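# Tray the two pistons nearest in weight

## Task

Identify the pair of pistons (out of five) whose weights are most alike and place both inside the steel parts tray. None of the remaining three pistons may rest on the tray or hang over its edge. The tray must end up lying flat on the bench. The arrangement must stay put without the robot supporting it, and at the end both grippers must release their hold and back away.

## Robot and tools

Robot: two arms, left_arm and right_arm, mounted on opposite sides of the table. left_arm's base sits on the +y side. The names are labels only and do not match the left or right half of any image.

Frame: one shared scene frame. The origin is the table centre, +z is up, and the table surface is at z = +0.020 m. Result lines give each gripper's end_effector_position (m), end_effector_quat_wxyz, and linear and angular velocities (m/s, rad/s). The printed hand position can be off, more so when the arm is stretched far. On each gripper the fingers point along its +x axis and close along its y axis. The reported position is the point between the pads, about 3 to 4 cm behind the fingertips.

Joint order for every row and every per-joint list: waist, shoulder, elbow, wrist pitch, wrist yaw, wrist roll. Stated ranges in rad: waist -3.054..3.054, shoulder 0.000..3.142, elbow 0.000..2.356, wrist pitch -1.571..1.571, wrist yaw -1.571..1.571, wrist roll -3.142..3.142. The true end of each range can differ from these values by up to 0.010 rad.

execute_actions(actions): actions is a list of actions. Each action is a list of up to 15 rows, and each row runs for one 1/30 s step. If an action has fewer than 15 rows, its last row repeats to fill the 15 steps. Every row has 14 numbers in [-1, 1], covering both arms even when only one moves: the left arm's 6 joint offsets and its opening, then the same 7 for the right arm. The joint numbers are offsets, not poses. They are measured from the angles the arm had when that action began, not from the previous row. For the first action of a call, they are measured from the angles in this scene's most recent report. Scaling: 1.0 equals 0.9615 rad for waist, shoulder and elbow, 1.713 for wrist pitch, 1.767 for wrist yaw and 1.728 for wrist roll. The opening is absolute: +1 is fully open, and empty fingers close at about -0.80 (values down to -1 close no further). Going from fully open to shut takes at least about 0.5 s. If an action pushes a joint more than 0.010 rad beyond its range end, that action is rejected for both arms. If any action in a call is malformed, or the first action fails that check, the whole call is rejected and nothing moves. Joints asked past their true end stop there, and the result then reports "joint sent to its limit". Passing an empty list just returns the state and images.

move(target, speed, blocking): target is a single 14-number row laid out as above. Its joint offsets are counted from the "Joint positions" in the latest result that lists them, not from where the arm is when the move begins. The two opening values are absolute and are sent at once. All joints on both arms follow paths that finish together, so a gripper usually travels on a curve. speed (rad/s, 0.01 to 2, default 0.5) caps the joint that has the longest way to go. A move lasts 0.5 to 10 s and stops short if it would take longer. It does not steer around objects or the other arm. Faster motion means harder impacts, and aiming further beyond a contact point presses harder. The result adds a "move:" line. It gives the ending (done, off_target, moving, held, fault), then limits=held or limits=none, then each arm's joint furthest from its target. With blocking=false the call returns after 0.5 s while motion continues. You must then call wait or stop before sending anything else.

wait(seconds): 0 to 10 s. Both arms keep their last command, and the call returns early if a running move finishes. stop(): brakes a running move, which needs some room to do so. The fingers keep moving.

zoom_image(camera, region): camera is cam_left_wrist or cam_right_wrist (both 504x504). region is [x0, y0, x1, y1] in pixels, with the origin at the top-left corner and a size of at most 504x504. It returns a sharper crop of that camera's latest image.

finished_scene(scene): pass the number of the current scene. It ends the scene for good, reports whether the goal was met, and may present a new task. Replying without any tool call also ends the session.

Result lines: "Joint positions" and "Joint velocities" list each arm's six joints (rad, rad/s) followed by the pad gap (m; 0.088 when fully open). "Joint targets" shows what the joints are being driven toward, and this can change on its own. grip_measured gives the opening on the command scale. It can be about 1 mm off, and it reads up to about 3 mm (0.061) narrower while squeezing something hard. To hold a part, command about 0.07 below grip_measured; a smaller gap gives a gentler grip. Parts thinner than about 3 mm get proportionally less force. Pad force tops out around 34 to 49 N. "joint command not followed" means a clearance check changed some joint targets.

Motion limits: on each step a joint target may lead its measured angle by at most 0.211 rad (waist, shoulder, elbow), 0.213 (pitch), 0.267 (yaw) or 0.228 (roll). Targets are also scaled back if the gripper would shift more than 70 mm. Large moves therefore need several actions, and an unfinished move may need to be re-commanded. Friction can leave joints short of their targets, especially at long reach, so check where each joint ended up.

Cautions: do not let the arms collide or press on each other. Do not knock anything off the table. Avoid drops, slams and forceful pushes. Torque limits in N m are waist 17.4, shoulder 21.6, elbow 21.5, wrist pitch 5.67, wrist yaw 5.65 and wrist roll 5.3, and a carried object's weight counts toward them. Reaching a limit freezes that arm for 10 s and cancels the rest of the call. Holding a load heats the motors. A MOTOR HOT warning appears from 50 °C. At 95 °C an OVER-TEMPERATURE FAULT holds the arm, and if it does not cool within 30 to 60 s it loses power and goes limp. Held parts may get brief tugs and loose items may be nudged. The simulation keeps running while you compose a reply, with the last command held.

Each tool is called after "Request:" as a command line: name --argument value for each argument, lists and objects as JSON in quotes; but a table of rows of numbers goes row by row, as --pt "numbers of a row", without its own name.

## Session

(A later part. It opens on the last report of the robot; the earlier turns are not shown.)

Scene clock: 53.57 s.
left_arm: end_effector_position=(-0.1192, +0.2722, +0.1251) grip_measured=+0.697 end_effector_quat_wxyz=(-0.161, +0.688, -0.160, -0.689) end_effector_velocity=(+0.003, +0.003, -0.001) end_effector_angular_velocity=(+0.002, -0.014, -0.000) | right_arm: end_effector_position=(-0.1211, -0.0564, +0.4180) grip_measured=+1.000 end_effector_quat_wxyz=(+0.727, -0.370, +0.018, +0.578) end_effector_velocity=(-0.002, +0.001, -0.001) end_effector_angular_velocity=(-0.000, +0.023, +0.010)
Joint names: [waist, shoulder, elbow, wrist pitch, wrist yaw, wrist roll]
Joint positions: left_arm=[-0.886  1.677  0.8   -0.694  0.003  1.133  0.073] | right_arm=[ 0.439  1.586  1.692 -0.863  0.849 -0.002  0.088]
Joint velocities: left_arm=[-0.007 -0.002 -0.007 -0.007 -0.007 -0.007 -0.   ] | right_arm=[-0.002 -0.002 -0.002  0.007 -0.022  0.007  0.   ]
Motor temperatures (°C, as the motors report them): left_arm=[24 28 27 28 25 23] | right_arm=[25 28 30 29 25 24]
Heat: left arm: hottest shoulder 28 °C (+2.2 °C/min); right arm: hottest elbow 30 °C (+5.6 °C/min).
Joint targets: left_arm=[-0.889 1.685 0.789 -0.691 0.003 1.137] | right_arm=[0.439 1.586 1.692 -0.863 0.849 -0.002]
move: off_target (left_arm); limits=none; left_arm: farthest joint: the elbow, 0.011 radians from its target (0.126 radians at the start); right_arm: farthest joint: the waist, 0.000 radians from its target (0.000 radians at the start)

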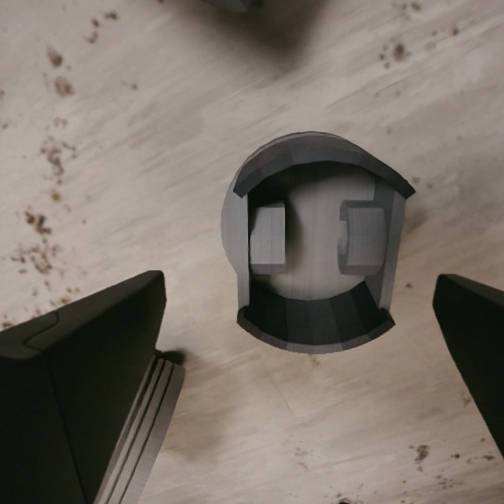

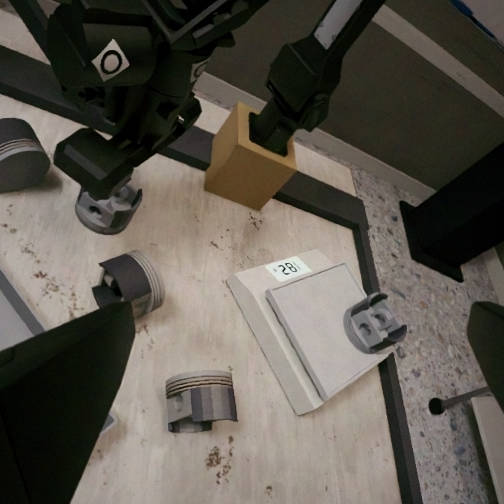

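Request:
move --target '[-0.006,0.118,-0.1217,0.1266,0,0.02,0.7,0,0,0,0,0,0,1]' --speed 0.4

Request:
execute_actions --actions '[[[0,0,0,0,0,0,0.5,0,0,0,0,0,0,1],[0,0,0,0,0,0,0.45,0,0,0,0,0,0,1],[0,0,0,0,0,0,0.42,0,0,0,0,0,0,1],[0,0,0,0,0,0,0.4,0,0,0,0,0,0,1],[0,0,0,0,0,0,0.38,0,0,0,0,0,0,1],[0,0,0,0,0,0,0.36,0,0,0,0,0,0,1],[0,0,0,0,0,0,0.34,0,0,0,0,0,0,1],[0,0,0,0,0,0,0.32,0,0,0,0,0,0,1],[0,0,0,0,0,0,0.3,0,0,0,0,0,0,1],[0,0,0,0,0,0,0.27,0,0,0,0,0,0,1],[0,0,0,0,0,0,0.24,0,0,0,0,0,0,1],[0,0,0,0,0,0,0.2,0,0,0,0,0,0,1]]]'

Scene clock: 55.90 s.
left_arm: end_effector_position=(-0.1128, +0.2781, +0.0811) grip_measured=+0.697 end_effector_quat_wxyz=(-0.173, +0.685, -0.172, -0.687) end_effector_velocity=(+0.005, +0.001, -0.001) end_effector_angular_velocity=(-0.010, -0.023, -0.010) | right_arm: end_effector_position=(-0.1211, -0.0564, +0.4180) grip_measured=+1.000 end_effector_quat_wxyz=(+0.727, -0.370, +0.018, +0.578) end_effector_velocity=(+0.001, -0.001, -0.001) end_effector_angular_velocity=(-0.011, -0.006, +0.006)
Joint names: [waist, shoulder, elbow, wrist pitch, wrist yaw, wrist roll]
Joint positions: left_arm=[-0.889  1.784  0.693 -0.48   0.003  1.165  0.073] | right_arm=[ 0.439  1.586  1.692 -0.863  0.849 -0.002  0.088]
Joint velocities: left_arm=[-0.002 -0.002 -0.007 -0.007 -0.022  0.007 -0.   ] | right_arm=[-0.002 -0.002 -0.002 -0.007 -0.007 -0.007  0.   ]
Motor temperatures (°C, as the motors report them): left_arm=[24 28 27 27 25 23] | right_arm=[25 28 30 29 25 24]
Heat: left arm: hottest shoulder 28 °C (+2.1 °C/min); right arm: hottest elbow 30 °C (+5.4 °C/min).
Joint targets: left_arm=[-0.892 1.791 0.683 -0.477 0.003 1.168] | right_arm=[0.439 1.586 1.692 -0.863 0.849 -0.002]
move: done; limits=none; left_arm: farthest joint: the elbow, 0.010 radians from its target (0.117 radians at the start); right_arm: farthest joint: the waist, 0.000 radians from its target (0.000 radians at the start)

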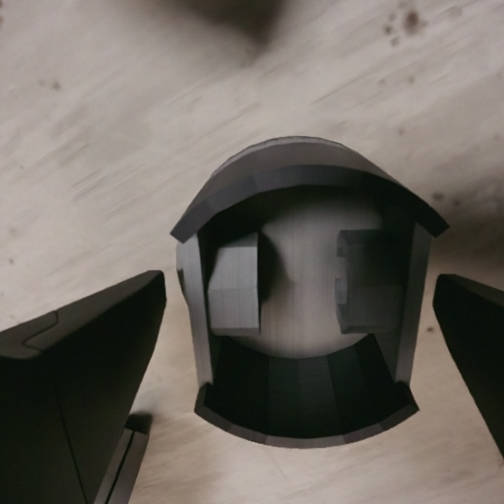

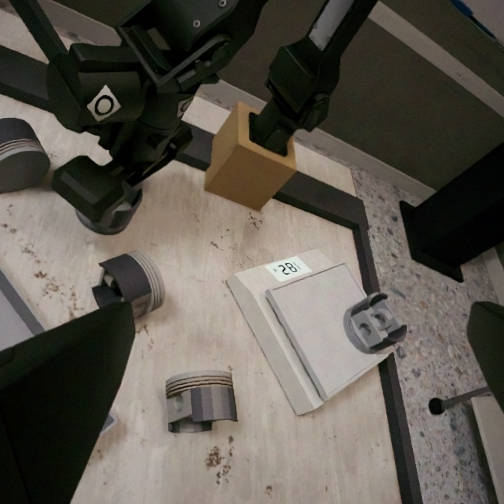

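Scene clock: 56.40 s.
left_arm: end_effector_position=(-0.1127, +0.2782, +0.0811) grip_measured=+0.283 end_effector_quat_wxyz=(-0.173, +0.685, -0.172, -0.687) end_effector_velocity=(+0.002, +0.001, -0.002) end_effector_angular_velocity=(-0.004, -0.006, -0.010) | right_arm: end_effector_position=(-0.1211, -0.0564, +0.4180) grip_measured=+1.000 end_effector_quat_wxyz=(+0.727, -0.370, +0.018, +0.578) end_effector_velocity=(-0.000, +0.001, +0.000) end_effector_angular_velocity=(+0.005, +0.014, -0.000)
Joint names: [waist, shoulder, elbow, wrist pitch, wrist yaw, wrist roll]
Joint positions: left_arm=[-0.889  1.784  0.693 -0.48   0.003  1.165  0.053] | right_arm=[ 0.439  1.586  1.692 -0.863  0.849 -0.002  0.088]
Joint velocities: left_arm=[-0.002  0.002 -0.007  0.007 -0.007  0.007 -0.   ] | right_arm=[-0.002 -0.002 -0.002  0.007 -0.007  0.007  0.   ]
Motor temperatures (°C, as the motors report them): left_arm=[24 28 27 27 25 23] | right_arm=[25 28 30 29 25 24]
Heat: left arm: hottest shoulder 28 °C (+2.1 °C/min); right arm: hottest elbow 30 °C (+5.3 °C/min).
Joint targets: left_arm=[-0.889 1.784 0.693 -0.480 0.003 1.165] | right_arm=[0.439 1.586 1.692 -0.863 0.849 -0.002]

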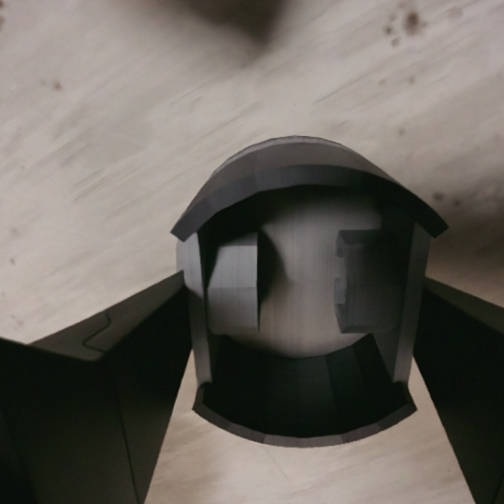

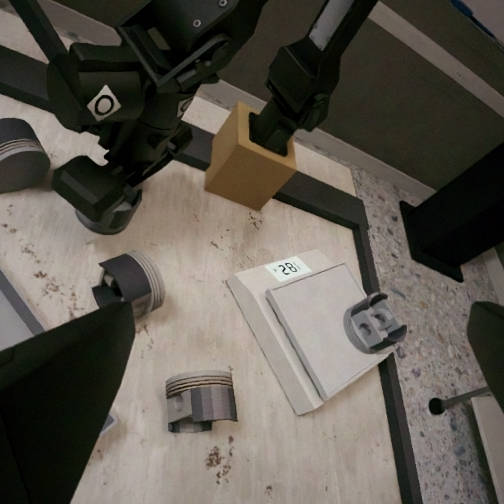

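Request:
move --target '[0.4,-0.3804,0.066,-0.237,0,-0.3,0.19,0,0,0,0,0,0,1]' --speed 0.7

Scene clock: 58.67 s.
left_arm: end_effector_position=(-0.0273, +0.2462, +0.1650) grip_measured=+0.283 end_effector_quat_wxyz=(+0.142, +0.692, +0.142, -0.694) end_effector_velocity=(+0.003, +0.004, +0.001) end_effector_angular_velocity=(+0.011, -0.015, +0.020) | right_arm: end_effector_position=(-0.1211, -0.0564, +0.4180) grip_measured=+1.000 end_effector_quat_wxyz=(+0.727, -0.370, +0.018, +0.578) end_effector_velocity=(+0.001, -0.001, -0.001) end_effector_angular_velocity=(-0.011, -0.006, +0.006)
Joint names: [waist, shoulder, elbow, wrist pitch, wrist yaw, wrist roll]
Joint positions: left_arm=[-0.507  1.428  0.741 -0.883  0.003  0.65   0.053] | right_arm=[ 0.439  1.586  1.692 -0.863  0.849 -0.002  0.088]
Joint velocities: left_arm=[-0.002 -0.007 -0.002 -0.022 -0.007 -0.022 -0.   ] | right_arm=[-0.002 -0.002 -0.002 -0.007 -0.007 -0.007  0.   ]
Motor temperatures (°C, as the motors report them): left_arm=[24 28 27 27 25 23] | right_arm=[25 28 31 29 25 24]
Heat: left arm: hottest shoulder 28 °C (+2.0 °C/min); right arm: hottest elbow 31 °C (+6.1 °C/min).
Joint targets: left_arm=[-0.504 1.418 0.756 -0.886 0.003 0.646] | right_arm=[0.439 1.586 1.692 -0.863 0.849 -0.002]
move: off_target (left_arm); limits=none; left_arm: farthest joint: the elbow, 0.016 radians from its target (0.064 radians at the start); right_arm: farthest joint: the waist, 0.000 radians from its target (0.000 radians at the start)

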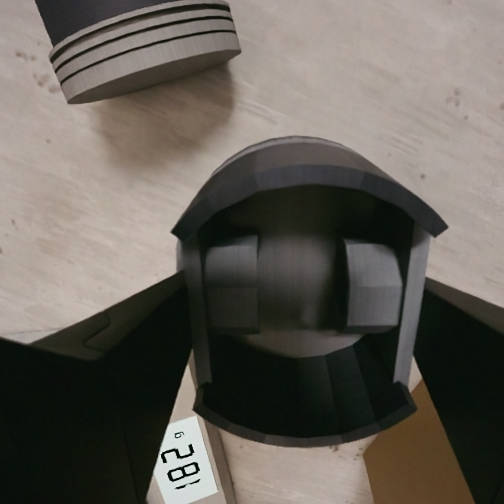

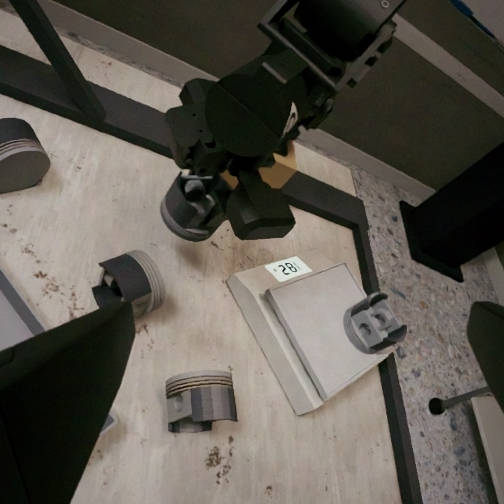

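Request:
move --target '[0.8712,0.4484,0.4654,-0.005,0,-0.5017,0.19,0,0,0,0,0,0,1]' --speed 0.8

Scene clock: 60.83 s.
left_arm: end_effector_position=(+0.1771, +0.1229, +0.1584) grip_measured=+0.283 end_effector_quat_wxyz=(+0.613, +0.350, +0.614, -0.352) end_effector_velocity=(+0.001, +0.002, -0.000) end_effector_angular_velocity=(+0.009, -0.005, +0.010) | right_arm: end_effector_position=(-0.1211, -0.0564, +0.4180) grip_measured=+1.000 end_effector_quat_wxyz=(+0.727, -0.370, +0.018, +0.578) end_effector_velocity=(-0.001, -0.001, -0.003) end_effector_angular_velocity=(-0.022, -0.010, +0.024)
Joint names: [waist, shoulder, elbow, wrist pitch, wrist yaw, wrist roll]
Joint positions: left_arm=[ 0.327  1.854  1.172 -0.889  0.002 -0.214  0.053] | right_arm=[ 0.439  1.586  1.692 -0.863  0.849 -0.002  0.088]
Joint velocities: left_arm=[ 0.002  0.002  0.002 -0.007 -0.007 -0.007 -0.   ] | right_arm=[-0.002 -0.002 -0.002 -0.007 -0.022 -0.022  0.   ]
Motor temperatures (°C, as the motors report them): left_arm=[24 28 27 27 25 23] | right_arm=[25 28 31 29 25 24]
Heat: left arm: hottest shoulder 28 °C (+2.0 °C/min); right arm: hottest elbow 31 °C (+6.0 °C/min).
Joint targets: left_arm=[0.330 1.859 1.188 -0.892 0.003 -0.217] | right_arm=[0.439 1.586 1.692 -0.863 0.849 -0.002]
move: off_target (left_arm); limits=none; left_arm: farthest joint: the elbow, 0.017 radians from its target (0.448 radians at the start); right_arm: farthest joint: the waist, 0.000 radians from its target (0.000 radians at the start)

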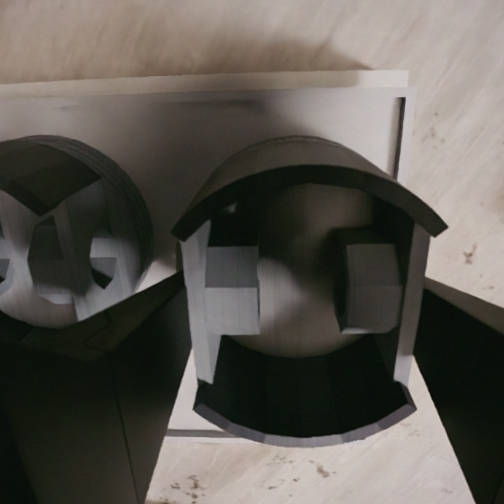

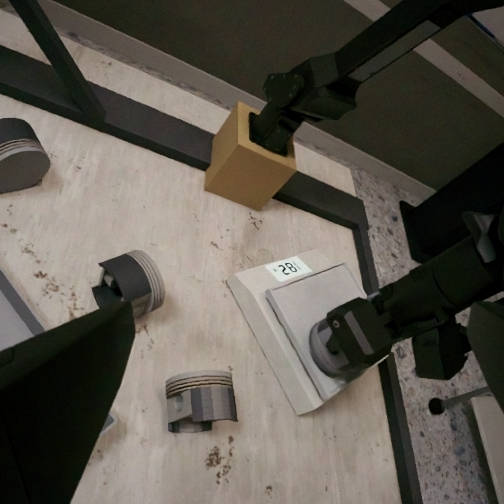

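Request:
move --target '[0.024,0.0256,-0.042,0.033,0,0.01,0.19,0,0,0,0,0,0,1]' --speed 0.08

Scene clock: 62.43 s.
left_arm: end_effector_position=(+0.1834, +0.1255, +0.1455) grip_measured=+0.283 end_effector_quat_wxyz=(+0.615, +0.349, +0.614, -0.350) end_effector_velocity=(+0.002, +0.000, -0.001) end_effector_angular_velocity=(+0.000, -0.008, +0.010) | right_arm: end_effector_position=(-0.1211, -0.0564, +0.4180) grip_measured=+1.000 end_effector_quat_wxyz=(+0.727, -0.370, +0.018, +0.578) end_effector_velocity=(+0.004, -0.002, -0.004) end_effector_angular_velocity=(-0.021, -0.026, -0.004)
Joint names: [waist, shoulder, elbow, wrist pitch, wrist yaw, wrist roll]
Joint positions: left_arm=[ 0.348  1.873  1.141 -0.837 -0.    -0.2    0.053] | right_arm=[ 0.439  1.586  1.692 -0.863  0.849 -0.002  0.088]
Joint velocities: left_arm=[ 0.002  0.002 -0.002  0.007 -0.007 -0.007 -0.   ] | right_arm=[-0.002 -0.002 -0.007 -0.022  0.007 -0.007  0.   ]
Motor temperatures (°C, as the motors report them): left_arm=[24 28 27 27 25 23] | right_arm=[25 28 31 29 25 24]
Heat: left arm: hottest shoulder 28 °C (+2.0 °C/min); right arm: hottest elbow 31 °C (+5.1 °C/min).
Joint targets: left_arm=[0.350 1.878 1.132 -0.833 0.002 -0.197] | right_arm=[0.439 1.586 1.692 -0.863 0.849 -0.002]
move: done; limits=none; left_arm: farthest joint: the elbow, 0.009 radians from its target (0.040 radians at the start); right_arm: farthest joint: the waist, 0.000 radians from its target (0.000 radians at the start)

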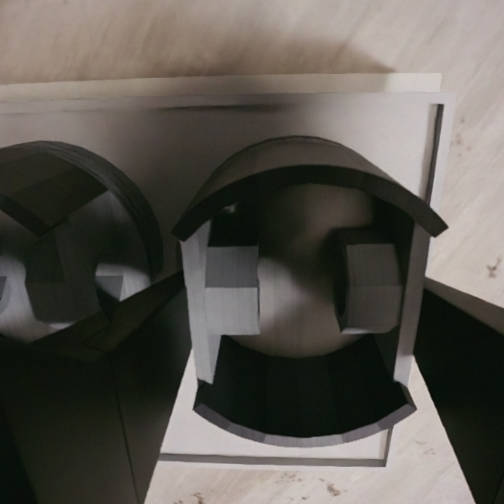

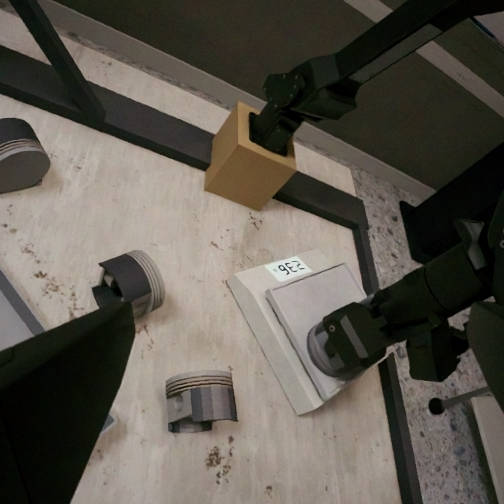

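Request:
execute_actions --actions '[[[0,0,0,0,0,0,0.5,0,0,0,0,0,0,1]]]'

Request:
move --target '[0,-0.0716,0.108,-0.092,0,0,0.5,0,0,0,0,0,0,1]' --speed 0.5

Request:
zoom_image --camera "cam_right_wrist" --region '[250, 240, 330, 300]'

Scene clock: 63.43 s.
left_arm: end_effector_position=(+0.1834, +0.1254, +0.1455) grip_measured=+0.494 end_effector_quat_wxyz=(+0.615, +0.349, +0.614, -0.350) end_effector_velocity=(-0.001, -0.002, +0.002) end_effector_angular_velocity=(-0.014, +0.003, +0.005) | right_arm: end_effector_position=(-0.1211, -0.0564, +0.4180) grip_measured=+1.000 end_effector_quat_wxyz=(+0.727, -0.370, +0.018, +0.578) end_effector_velocity=(-0.001, -0.001, -0.001) end_effector_angular_velocity=(-0.008, +0.017, +0.010)
Joint names: [waist, shoulder, elbow, wrist pitch, wrist yaw, wrist roll]
Joint positions: left_arm=[ 0.348  1.873  1.141 -0.836 -0.    -0.2    0.063] | right_arm=[ 0.439  1.586  1.692 -0.863  0.849 -0.002  0.088]
Joint velocities: left_arm=[-0.002 -0.007 -0.002  0.007  0.007 -0.007  0.002] | right_arm=[-0.002 -0.002  0.002 -0.007 -0.022  0.007  0.   ]
Motor temperatures (°C, as the motors report them): left_arm=[24 28 27 27 25 23] | right_arm=[25 28 31 29 25 24]
Heat: left arm: hottest shoulder 28 °C (+2.0 °C/min); right arm: hottest elbow 31 °C (+5.1 °C/min).
Joint targets: left_arm=[0.348 1.873 1.141 -0.837 -0.000 -0.200] | right_arm=[0.439 1.586 1.692 -0.863 0.849 -0.002]

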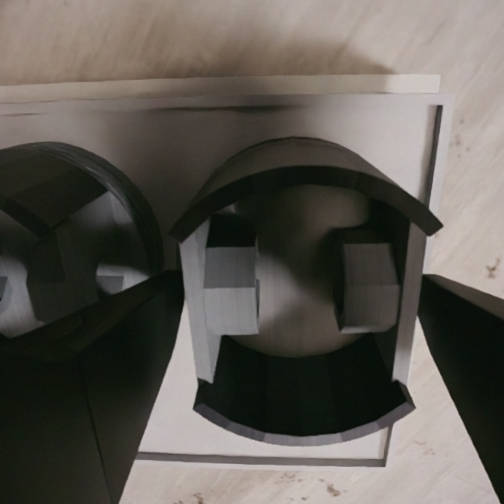

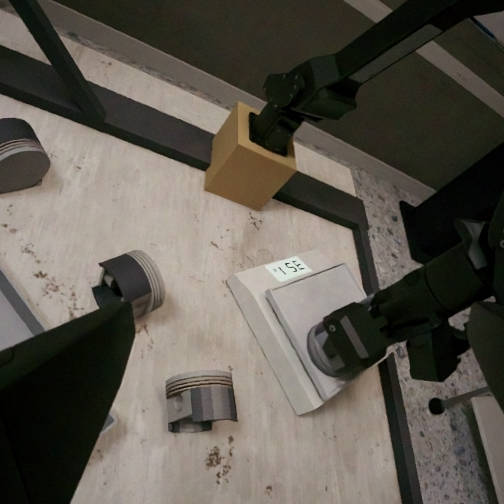

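Scene clock: 64.40 s.
left_arm: end_effector_position=(+0.1833, +0.1258, +0.1851) grip_measured=+0.497 end_effector_quat_wxyz=(+0.615, +0.349, +0.615, -0.349) end_effector_velocity=(-0.001, +0.005, +0.000) end_effector_angular_velocity=(+0.023, +0.000, +0.020) | right_arm: end_effector_position=(-0.1211, -0.0564, +0.4180) grip_measured=+1.000 end_effector_quat_wxyz=(+0.727, -0.370, +0.018, +0.578) end_effector_velocity=(-0.001, -0.001, -0.001) end_effector_angular_velocity=(-0.011, -0.006, +0.011)
Joint names: [waist, shoulder, elbow, wrist pitch, wrist yaw, wrist roll]
Joint positions: left_arm=[ 0.348  1.812  1.232 -0.991 -0.    -0.2    0.063] | right_arm=[ 0.439  1.586  1.692 -0.863  0.849 -0.002  0.088]
Joint velocities: left_arm=[-0.002 -0.002 -0.002 -0.022 -0.007 -0.022  0.   ] | right_arm=[ 0.002 -0.002 -0.002 -0.007 -0.007 -0.007  0.   ]
Motor temperatures (°C, as the motors report them): left_arm=[24 29 27 27 25 23] | right_arm=[25 28 31 29 25 24]
Heat: left arm: hottest shoulder 29 °C (+3.0 °C/min); right arm: hottest elbow 31 °C (+5.1 °C/min).
Joint targets: left_arm=[0.348 1.804 1.244 -0.994 -0.000 -0.200] | right_arm=[0.439 1.586 1.692 -0.863 0.849 -0.002]
move: off_target (left_arm); limits=none; left_arm: farthest joint: the elbow, 0.013 radians from its target (0.104 radians at the start); right_arm: farthest joint: the waist, 0.000 radians from its target (0.000 radians at the start)

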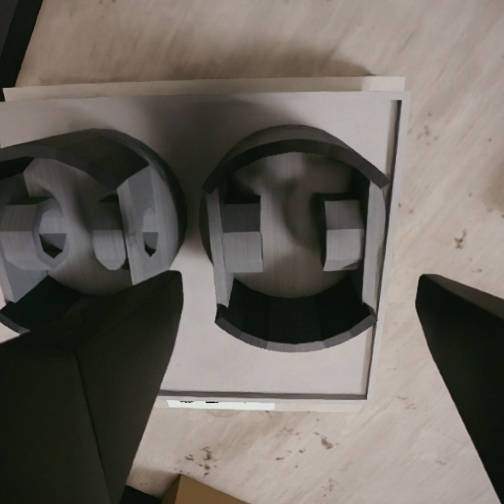

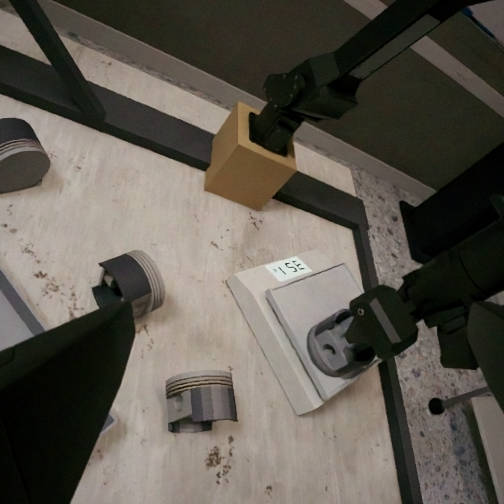

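Region (250, 240, 330, 300) of cam_right_wrist's 504x504 image, scaled by 6.300, with more detail than that image has; it fills the top 378 rows of this view, and the rest is white.

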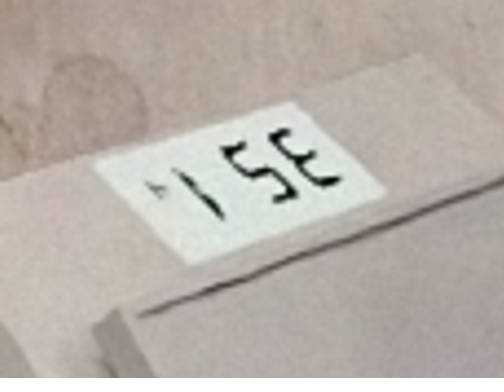

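Request:
move --target '[-0.52,0.3217,0.3528,-0.0156,0,0.012,0.8,0,0,0,0,0,0,1]' --speed 0.7

Scene clock: 67.53 s.
left_arm: end_effector_position=(+0.0128, +0.0371, +0.1619) grip_measured=+0.797 end_effector_quat_wxyz=(+0.506, +0.494, +0.504, -0.496) end_effector_velocity=(+0.003, +0.002, -0.002) end_effector_angular_velocity=(+0.009, -0.024, +0.005) | right_arm: end_effector_position=(-0.1211, -0.0564, +0.4180) grip_measured=+1.000 end_effector_quat_wxyz=(+0.727, -0.370, +0.018, +0.578) end_effector_velocity=(+0.001, -0.001, -0.007) end_effector_angular_velocity=(-0.026, -0.008, -0.000)
Joint names: [waist, shoulder, elbow, wrist pitch, wrist yaw, wrist roll]
Joint positions: left_arm=[-0.153  2.11   1.559 -1.015  0.    -0.182  0.078] | right_arm=[ 0.439  1.586  1.692 -0.863  0.849 -0.002  0.088]
Joint velocities: left_arm=[-0.002  0.002 -0.002 -0.007 -0.022 -0.007 -0.   ] | right_arm=[-0.002  0.002 -0.007 -0.022 -0.007  0.007  0.   ]
Motor temperatures (°C, as the motors report them): left_arm=[24 29 27 27 24 23] | right_arm=[25 29 31 29 25 24]
Heat: left arm: hottest shoulder 29 °C (+3.0 °C/min); right arm: hottest elbow 31 °C (+5.0 °C/min).
Joint targets: left_arm=[-0.152 2.121 1.571 -1.018 0.000 -0.179] | right_arm=[0.439 1.586 1.692 -0.863 0.849 -0.002]
move: off_target (left_arm); limits=none; left_arm: farthest joint: the elbow, 0.012 radians from its target (0.339 radians at the start); right_arm: farthest joint: the waist, 0.000 radians from its target (0.000 radians at the start)

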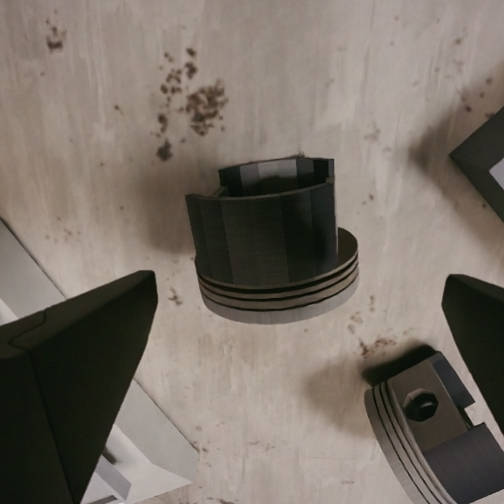

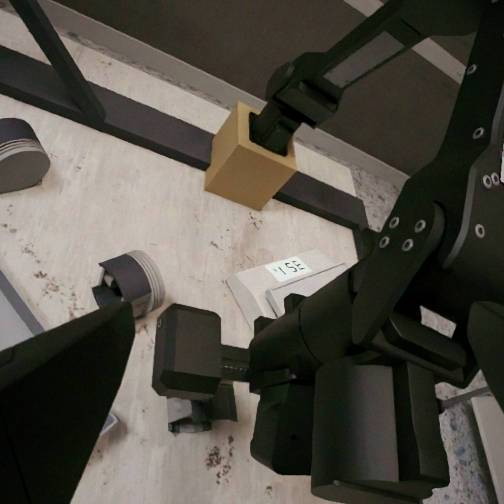

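Request:
move --target '[0.0134,0.182,-0.1636,0.182,0,-0.083,0.9,0,0,0,0,0,0,1]' --speed 0.4

Scene clock: 70.10 s.
left_arm: end_effector_position=(+0.0169, +0.0371, +0.0662) grip_measured=+0.897 end_effector_quat_wxyz=(+0.541, +0.455, +0.541, -0.456) end_effector_velocity=(-0.002, -0.000, -0.001) end_effector_angular_velocity=(-0.004, -0.007, +0.015) | right_arm: end_effector_position=(-0.1211, -0.0564, +0.4180) grip_measured=+1.000 end_effector_quat_wxyz=(+0.727, -0.370, +0.018, +0.578) end_effector_velocity=(-0.000, -0.003, -0.003) end_effector_angular_velocity=(-0.028, -0.027, +0.018)
Joint names: [waist, shoulder, elbow, wrist pitch, wrist yaw, wrist roll]
Joint positions: left_arm=[-0.142  2.276  1.412 -0.706  0.    -0.322  0.083] | right_arm=[ 0.439  1.586  1.692 -0.863  0.849 -0.002  0.088]
Joint velocities: left_arm=[-0.007  0.002 -0.002  0.007 -0.007 -0.022  0.   ] | right_arm=[ 0.002 -0.002 -0.002 -0.022 -0.007 -0.022  0.   ]
Motor temperatures (°C, as the motors report them): left_arm=[24 29 28 27 24 23] | right_arm=[25 29 31 30 25 24]
Heat: left arm: hottest shoulder 29 °C (+2.0 °C/min); right arm: hottest elbow 31 °C (+5.1 °C/min).
Joint targets: left_arm=[-0.139 2.286 1.402 -0.703 0.000 -0.325] | right_arm=[0.439 1.586 1.692 -0.863 0.849 -0.002]
move: done; limits=none; left_arm: farthest joint: the elbow, 0.010 radians from its target (0.157 radians at the start); right_arm: farthest joint: the waist, 0.000 radians from its target (0.000 radians at the start)

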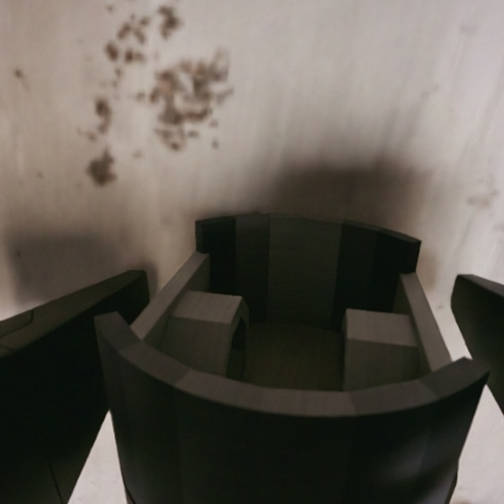

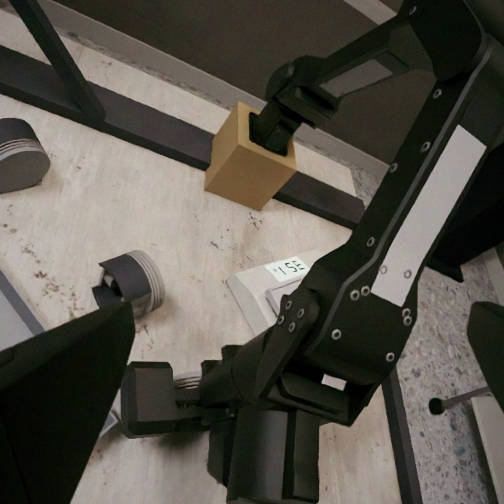

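Close gradually.

Request:
execute_actions --actions '[[[0,0,0,0,0,0,0.75,0,0,0,0,0,0,1],[0,0,0,0,0,0,0.7,0,0,0,0,0,0,1],[0,0,0,0,0,0,0.65,0,0,0,0,0,0,1],[0,0,0,0,0,0,0.62,0,0,0,0,0,0,1],[0,0,0,0,0,0,0.59,0,0,0,0,0,0,1],[0,0,0,0,0,0,0.56,0,0,0,0,0,0,1],[0,0,0,0,0,0,0.53,0,0,0,0,0,0,1],[0,0,0,0,0,0,0.5,0,0,0,0,0,0,1],[0,0,0,0,0,0,0.47,0,0,0,0,0,0,1],[0,0,0,0,0,0,0.44,0,0,0,0,0,0,1],[0,0,0,0,0,0,0.41,0,0,0,0,0,0,1],[0,0,0,0,0,0,0.38,0,0,0,0,0,0,1],[0,0,0,0,0,0,0.35,0,0,0,0,0,0,1],[0,0,0,0,0,0,0.32,0,0,0,0,0,0,1],[0,0,0,0,0,0,0.29,0,0,0,0,0,0,1]],[[0,0,0,0,0,0,0.22,0,0,0,0,0,0,1]]]'

Scene clock: 71.73 s.
left_arm: end_effector_position=(+0.0169, +0.0369, +0.0662) grip_measured=+0.286 end_effector_quat_wxyz=(+0.541, +0.455, +0.541, -0.456) end_effector_velocity=(+0.001, +0.003, -0.001) end_effector_angular_velocity=(+0.011, -0.009, +0.005) | right_arm: end_effector_position=(-0.1211, -0.0564, +0.4180) grip_measured=+1.000 end_effector_quat_wxyz=(+0.727, -0.370, +0.018, +0.578) end_effector_velocity=(+0.001, -0.001, -0.001) end_effector_angular_velocity=(-0.006, +0.006, -0.000)
Joint names: [waist, shoulder, elbow, wrist pitch, wrist yaw, wrist roll]
Joint positions: left_arm=[-0.142  2.276  1.412 -0.705  0.    -0.322  0.053] | right_arm=[ 0.439  1.586  1.692 -0.863  0.849 -0.002  0.088]
Joint velocities: left_arm=[-0.002  0.002 -0.002 -0.007 -0.007 -0.007 -0.   ] | right_arm=[-0.002 -0.002 -0.002 -0.007 -0.007  0.007  0.   ]
Motor temperatures (°C, as the motors report them): left_arm=[24 30 27 27 24 23] | right_arm=[25 29 31 30 25 24]
Heat: left arm: hottest shoulder 30 °C (+3.0 °C/min); right arm: hottest elbow 31 °C (+5.0 °C/min).
Joint targets: left_arm=[-0.142 2.276 1.412 -0.705 0.000 -0.322] | right_arm=[0.439 1.586 1.692 -0.863 0.849 -0.002]

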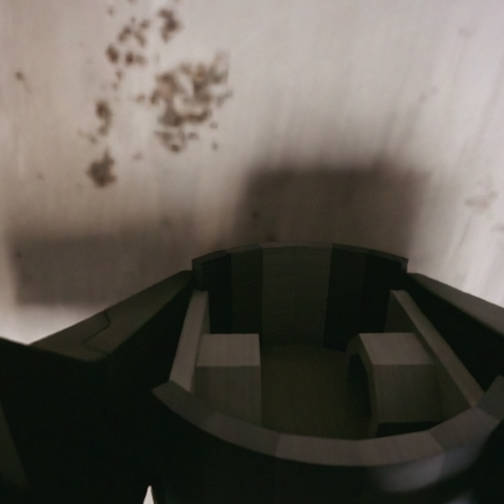

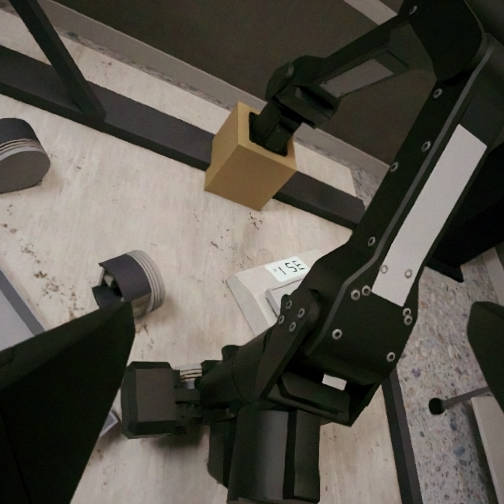

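Request:
move --target '[0.1,-0.719,-0.564,-0.0867,0,0,0.19,0,0,0,0,0,0,1]' --speed 0.7

Scene clock: 74.47 s.
left_arm: end_effector_position=(+0.0621, +0.1776, +0.1607) grip_measured=+0.286 end_effector_quat_wxyz=(+0.562, +0.429, +0.561, -0.431) end_effector_velocity=(+0.001, +0.003, +0.000) end_effector_angular_velocity=(+0.007, -0.008, -0.010) | right_arm: end_effector_position=(-0.1211, -0.0564, +0.4180) grip_measured=+1.000 end_effector_quat_wxyz=(+0.727, -0.370, +0.018, +0.578) end_effector_velocity=(-0.001, -0.001, -0.001) end_effector_angular_velocity=(-0.011, -0.006, +0.011)
Joint names: [waist, shoulder, elbow, wrist pitch, wrist yaw, wrist roll]
Joint positions: left_arm=[-0.049  1.596  0.879 -0.85   0.    -0.322  0.053] | right_arm=[ 0.439  1.586  1.692 -0.863  0.849 -0.002  0.088]
Joint velocities: left_arm=[-0.002 -0.007 -0.007 -0.007 -0.007  0.007 -0.   ] | right_arm=[ 0.002 -0.002 -0.002 -0.007 -0.007 -0.007  0.   ]
Motor temperatures (°C, as the motors report them): left_arm=[24 30 27 27 24 23] | right_arm=[25 29 31 30 25 24]
Heat: left arm: hottest shoulder 30 °C (+3.0 °C/min); right arm: hottest elbow 31 °C (+4.0 °C/min).
Joint targets: left_arm=[-0.046 1.585 0.869 -0.853 0.000 -0.322] | right_arm=[0.439 1.586 1.692 -0.863 0.849 -0.002]
move: off_target (left_arm); limits=none; left_arm: farthest joint: the shoulder, 0.011 radians from its target (0.692 radians at the start); right_arm: farthest joint: the waist, 0.000 radians from its target (0.000 radians at the start)

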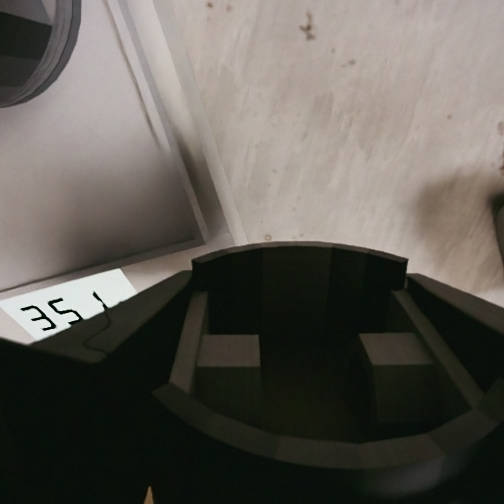

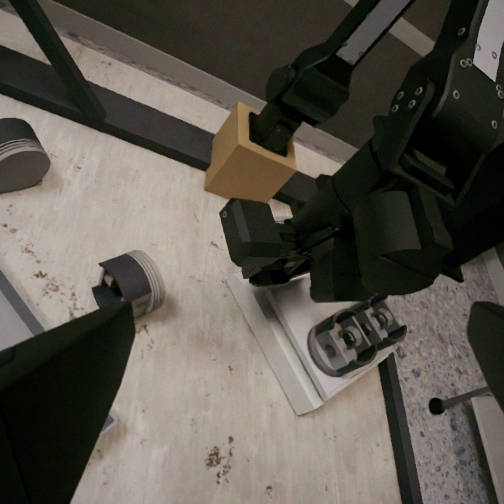

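Request:
move --target '[0.6942,0.0847,0.028,0.0378,0,0.2306,0.19,0,0,0,0,0,0,1]' --speed 0.7

Scene clock: 76.50 s.
left_arm: end_effector_position=(+0.2266, +0.2123, +0.1450) grip_measured=+0.286 end_effector_quat_wxyz=(+0.614, +0.350, +0.614, -0.351) end_effector_velocity=(+0.000, +0.001, +0.001) end_effector_angular_velocity=(+0.006, -0.005, +0.005) | right_arm: end_effector_position=(-0.1211, -0.0564, +0.4180) grip_measured=+1.000 end_effector_quat_wxyz=(+0.727, -0.370, +0.018, +0.578) end_effector_velocity=(+0.002, -0.002, -0.003) end_effector_angular_velocity=(-0.023, -0.015, +0.006)
Joint names: [waist, shoulder, elbow, wrist pitch, wrist yaw, wrist roll]
Joint positions: left_arm=[ 0.615  1.673  0.89  -0.787  0.     0.073  0.053] | right_arm=[ 0.439  1.586  1.692 -0.863  0.849 -0.002  0.088]
Joint velocities: left_arm=[-0.002 -0.002  0.002 -0.007 -0.007 -0.007 -0.   ] | right_arm=[-0.002 -0.002 -0.002 -0.022 -0.007 -0.007  0.   ]
Motor temperatures (°C, as the motors report them): left_arm=[24 30 27 27 24 23] | right_arm=[25 29 32 30 25 24]
Heat: left arm: hottest shoulder 30 °C (+3.0 °C/min); right arm: hottest elbow 32 °C (+5.1 °C/min).
Joint targets: left_arm=[0.619 1.677 0.905 -0.785 0.001 0.076] | right_arm=[0.439 1.586 1.692 -0.863 0.849 -0.002]
move: off_target (left_arm); limits=none; left_arm: farthest joint: the elbow, 0.016 radians from its target (0.028 radians at the start); right_arm: farthest joint: the waist, 0.000 radians from its target (0.000 radians at the start)

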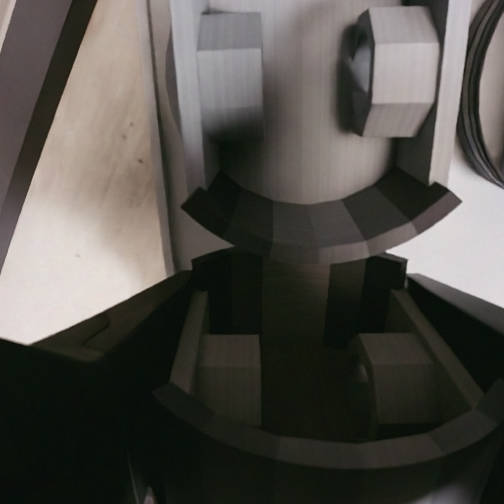

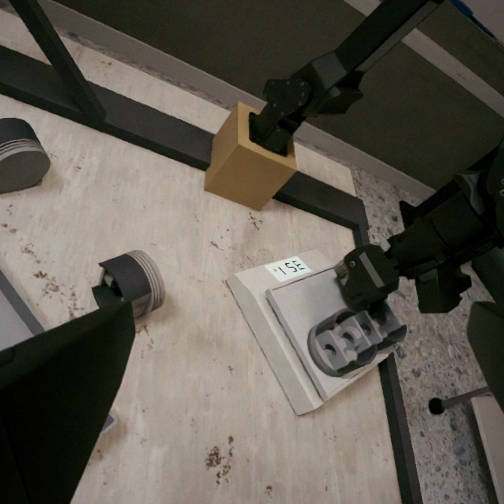

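Request:
move --target '[0,0.0379,-0.039,0.0368,0,0,0.19,0,0,0,0,0,0,1]' --speed 0.09

Scene clock: 78.00 s.
left_arm: end_effector_position=(+0.2267, +0.2123, +0.1313) grip_measured=+0.286 end_effector_quat_wxyz=(+0.614, +0.350, +0.614, -0.351) end_effector_velocity=(-0.003, +0.005, -0.001) end_effector_angular_velocity=(+0.026, +0.009, +0.020) | right_arm: end_effector_position=(-0.1211, -0.0564, +0.4180) grip_measured=+1.000 end_effector_quat_wxyz=(+0.727, -0.370, +0.018, +0.578) end_effector_velocity=(-0.000, +0.001, +0.000) end_effector_angular_velocity=(-0.004, -0.010, +0.013)
Joint names: [waist, shoulder, elbow, wrist pitch, wrist yaw, wrist roll]
Joint positions: left_arm=[ 0.616  1.704  0.861 -0.727  0.     0.073  0.053] | right_arm=[ 0.439  1.586  1.692 -0.863  0.849 -0.002  0.088]
Joint velocities: left_arm=[-0.002  0.002 -0.002 -0.022 -0.007 -0.022 -0.   ] | right_arm=[-0.002 -0.002 -0.002  0.007 -0.007 -0.022  0.   ]
Motor temperatures (°C, as the motors report them): left_arm=[24 30 27 27 24 23] | right_arm=[25 29 32 30 25 24]
Heat: left arm: hottest shoulder 30 °C (+2.0 °C/min); right arm: hottest elbow 32 °C (+5.0 °C/min).
Joint targets: left_arm=[0.616 1.709 0.853 -0.725 0.000 0.073] | right_arm=[0.439 1.586 1.692 -0.863 0.849 -0.002]
move: done; limits=none; left_arm: farthest joint: the elbow, 0.009 radians from its target (0.038 radians at the start); right_arm: farthest joint: the waist, 0.000 radians from its target (0.000 radians at the start)

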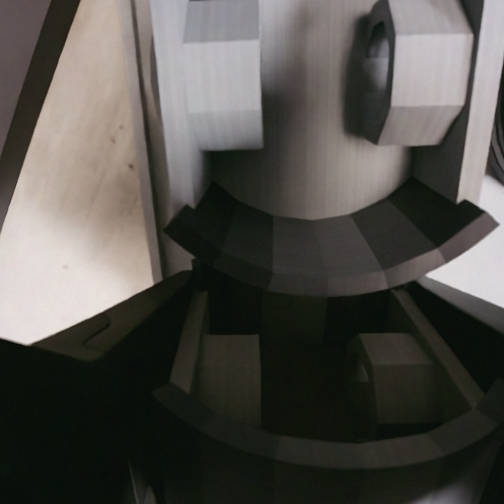

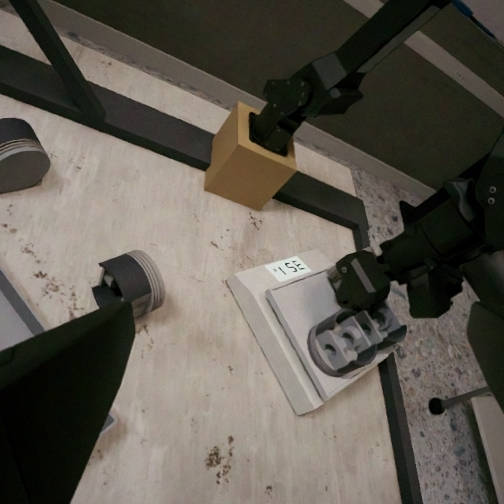

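Request:
move --target '[0,0.018,0,0.008,0,0,0.19,0,0,0,0,0,0,1]' --speed 0.05

Scene clock: 78.97 s.
left_arm: end_effector_position=(+0.2274, +0.2113, +0.1282) grip_measured=+0.286 end_effector_quat_wxyz=(+0.614, +0.351, +0.614, -0.351) end_effector_velocity=(+0.001, -0.001, +0.000) end_effector_angular_velocity=(-0.002, -0.010, +0.005) | right_arm: end_effector_position=(-0.1211, -0.0564, +0.4180) grip_measured=+1.000 end_effector_quat_wxyz=(+0.727, -0.370, +0.018, +0.578) end_effector_velocity=(+0.002, -0.002, -0.003) end_effector_angular_velocity=(-0.023, -0.015, +0.006)
Joint names: [waist, shoulder, elbow, wrist pitch, wrist yaw, wrist roll]
Joint positions: left_arm=[ 0.616  1.717  0.861 -0.716  0.     0.073  0.053] | right_arm=[ 0.439  1.586  1.692 -0.863  0.849 -0.002  0.088]
Joint velocities: left_arm=[-0.002 -0.002 -0.002  0.007 -0.007 -0.007  0.   ] | right_arm=[-0.002 -0.002 -0.002 -0.022 -0.007 -0.007  0.   ]
Motor temperatures (°C, as the motors report them): left_arm=[24 30 27 27 24 23] | right_arm=[25 29 32 30 25 24]
Heat: left arm: hottest shoulder 30 °C (+2.0 °C/min); right arm: hottest elbow 32 °C (+5.0 °C/min).
Joint targets: left_arm=[0.616 1.722 0.862 -0.713 0.000 0.073] | right_arm=[0.439 1.586 1.692 -0.863 0.849 -0.002]
move: done; limits=none; left_arm: farthest joint: the shoulder, 0.004 radians from its target (0.017 radians at the start); right_arm: farthest joint: the waist, 0.000 radians from its target (0.000 radians at the start)

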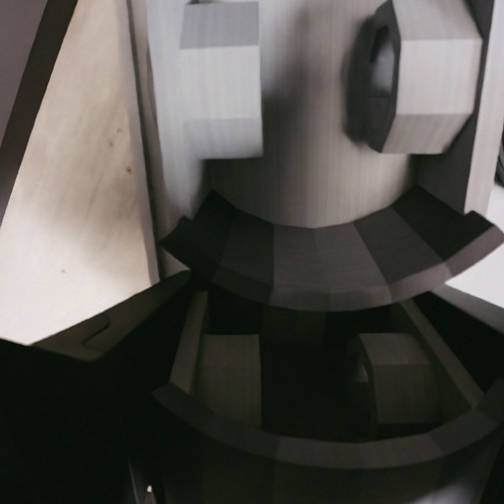

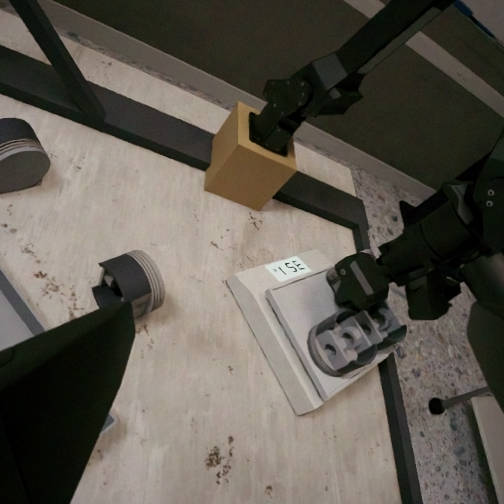

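Request:
move --target '[0,0,-0.025,0.0105,0,0,0.19,0,0,0,0,0,0,1]' --speed 0.05

Scene clock: 80.00 s.
left_arm: end_effector_position=(+0.2265, +0.2127, +0.1256) grip_measured=+0.286 end_effector_quat_wxyz=(+0.614, +0.350, +0.614, -0.351) end_effector_velocity=(-0.001, +0.002, +0.000) end_effector_angular_velocity=(+0.010, -0.002, +0.005) | right_arm: end_effector_position=(-0.1211, -0.0564, +0.4180) grip_measured=+1.000 end_effector_quat_wxyz=(+0.727, -0.370, +0.018, +0.578) end_effector_velocity=(+0.001, -0.001, -0.001) end_effector_angular_velocity=(-0.006, +0.006, -0.000)
Joint names: [waist, shoulder, elbow, wrist pitch, wrist yaw, wrist roll]
Joint positions: left_arm=[ 0.616  1.717  0.848 -0.702  0.     0.073  0.053] | right_arm=[ 0.439  1.586  1.692 -0.863  0.849 -0.002  0.088]
Joint velocities: left_arm=[-0.002 -0.002 -0.002 -0.007 -0.007 -0.007  0.   ] | right_arm=[-0.002 -0.002 -0.002 -0.007 -0.007  0.007  0.   ]
Motor temperatures (°C, as the motors report them): left_arm=[24 30 27 27 24 23] | right_arm=[25 29 32 30 25 24]
Heat: left arm: hottest shoulder 30 °C (+2.0 °C/min); right arm: hottest elbow 32 °C (+5.0 °C/min).
Joint targets: left_arm=[0.616 1.717 0.837 -0.698 0.000 0.073] | right_arm=[0.439 1.586 1.692 -0.863 0.849 -0.002]
move: off_target (left_arm); limits=none; left_arm: farthest joint: the elbow, 0.011 radians from its target (0.024 radians at the start); right_arm: farthest joint: the waist, 0.000 radians from its target (0.000 radians at the start)

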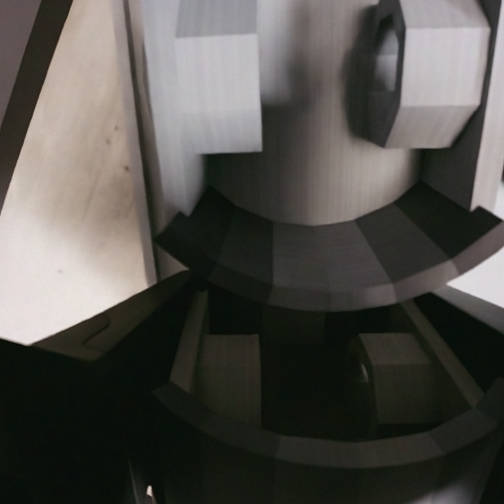

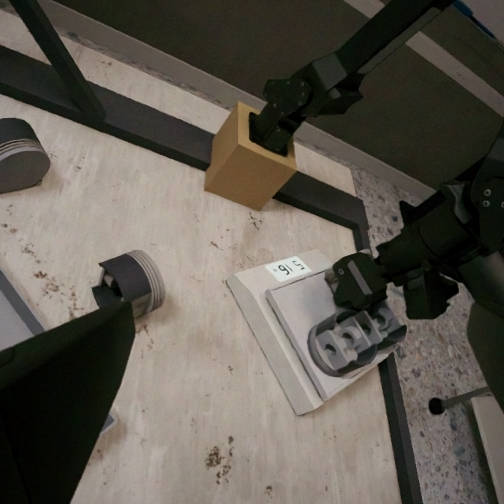

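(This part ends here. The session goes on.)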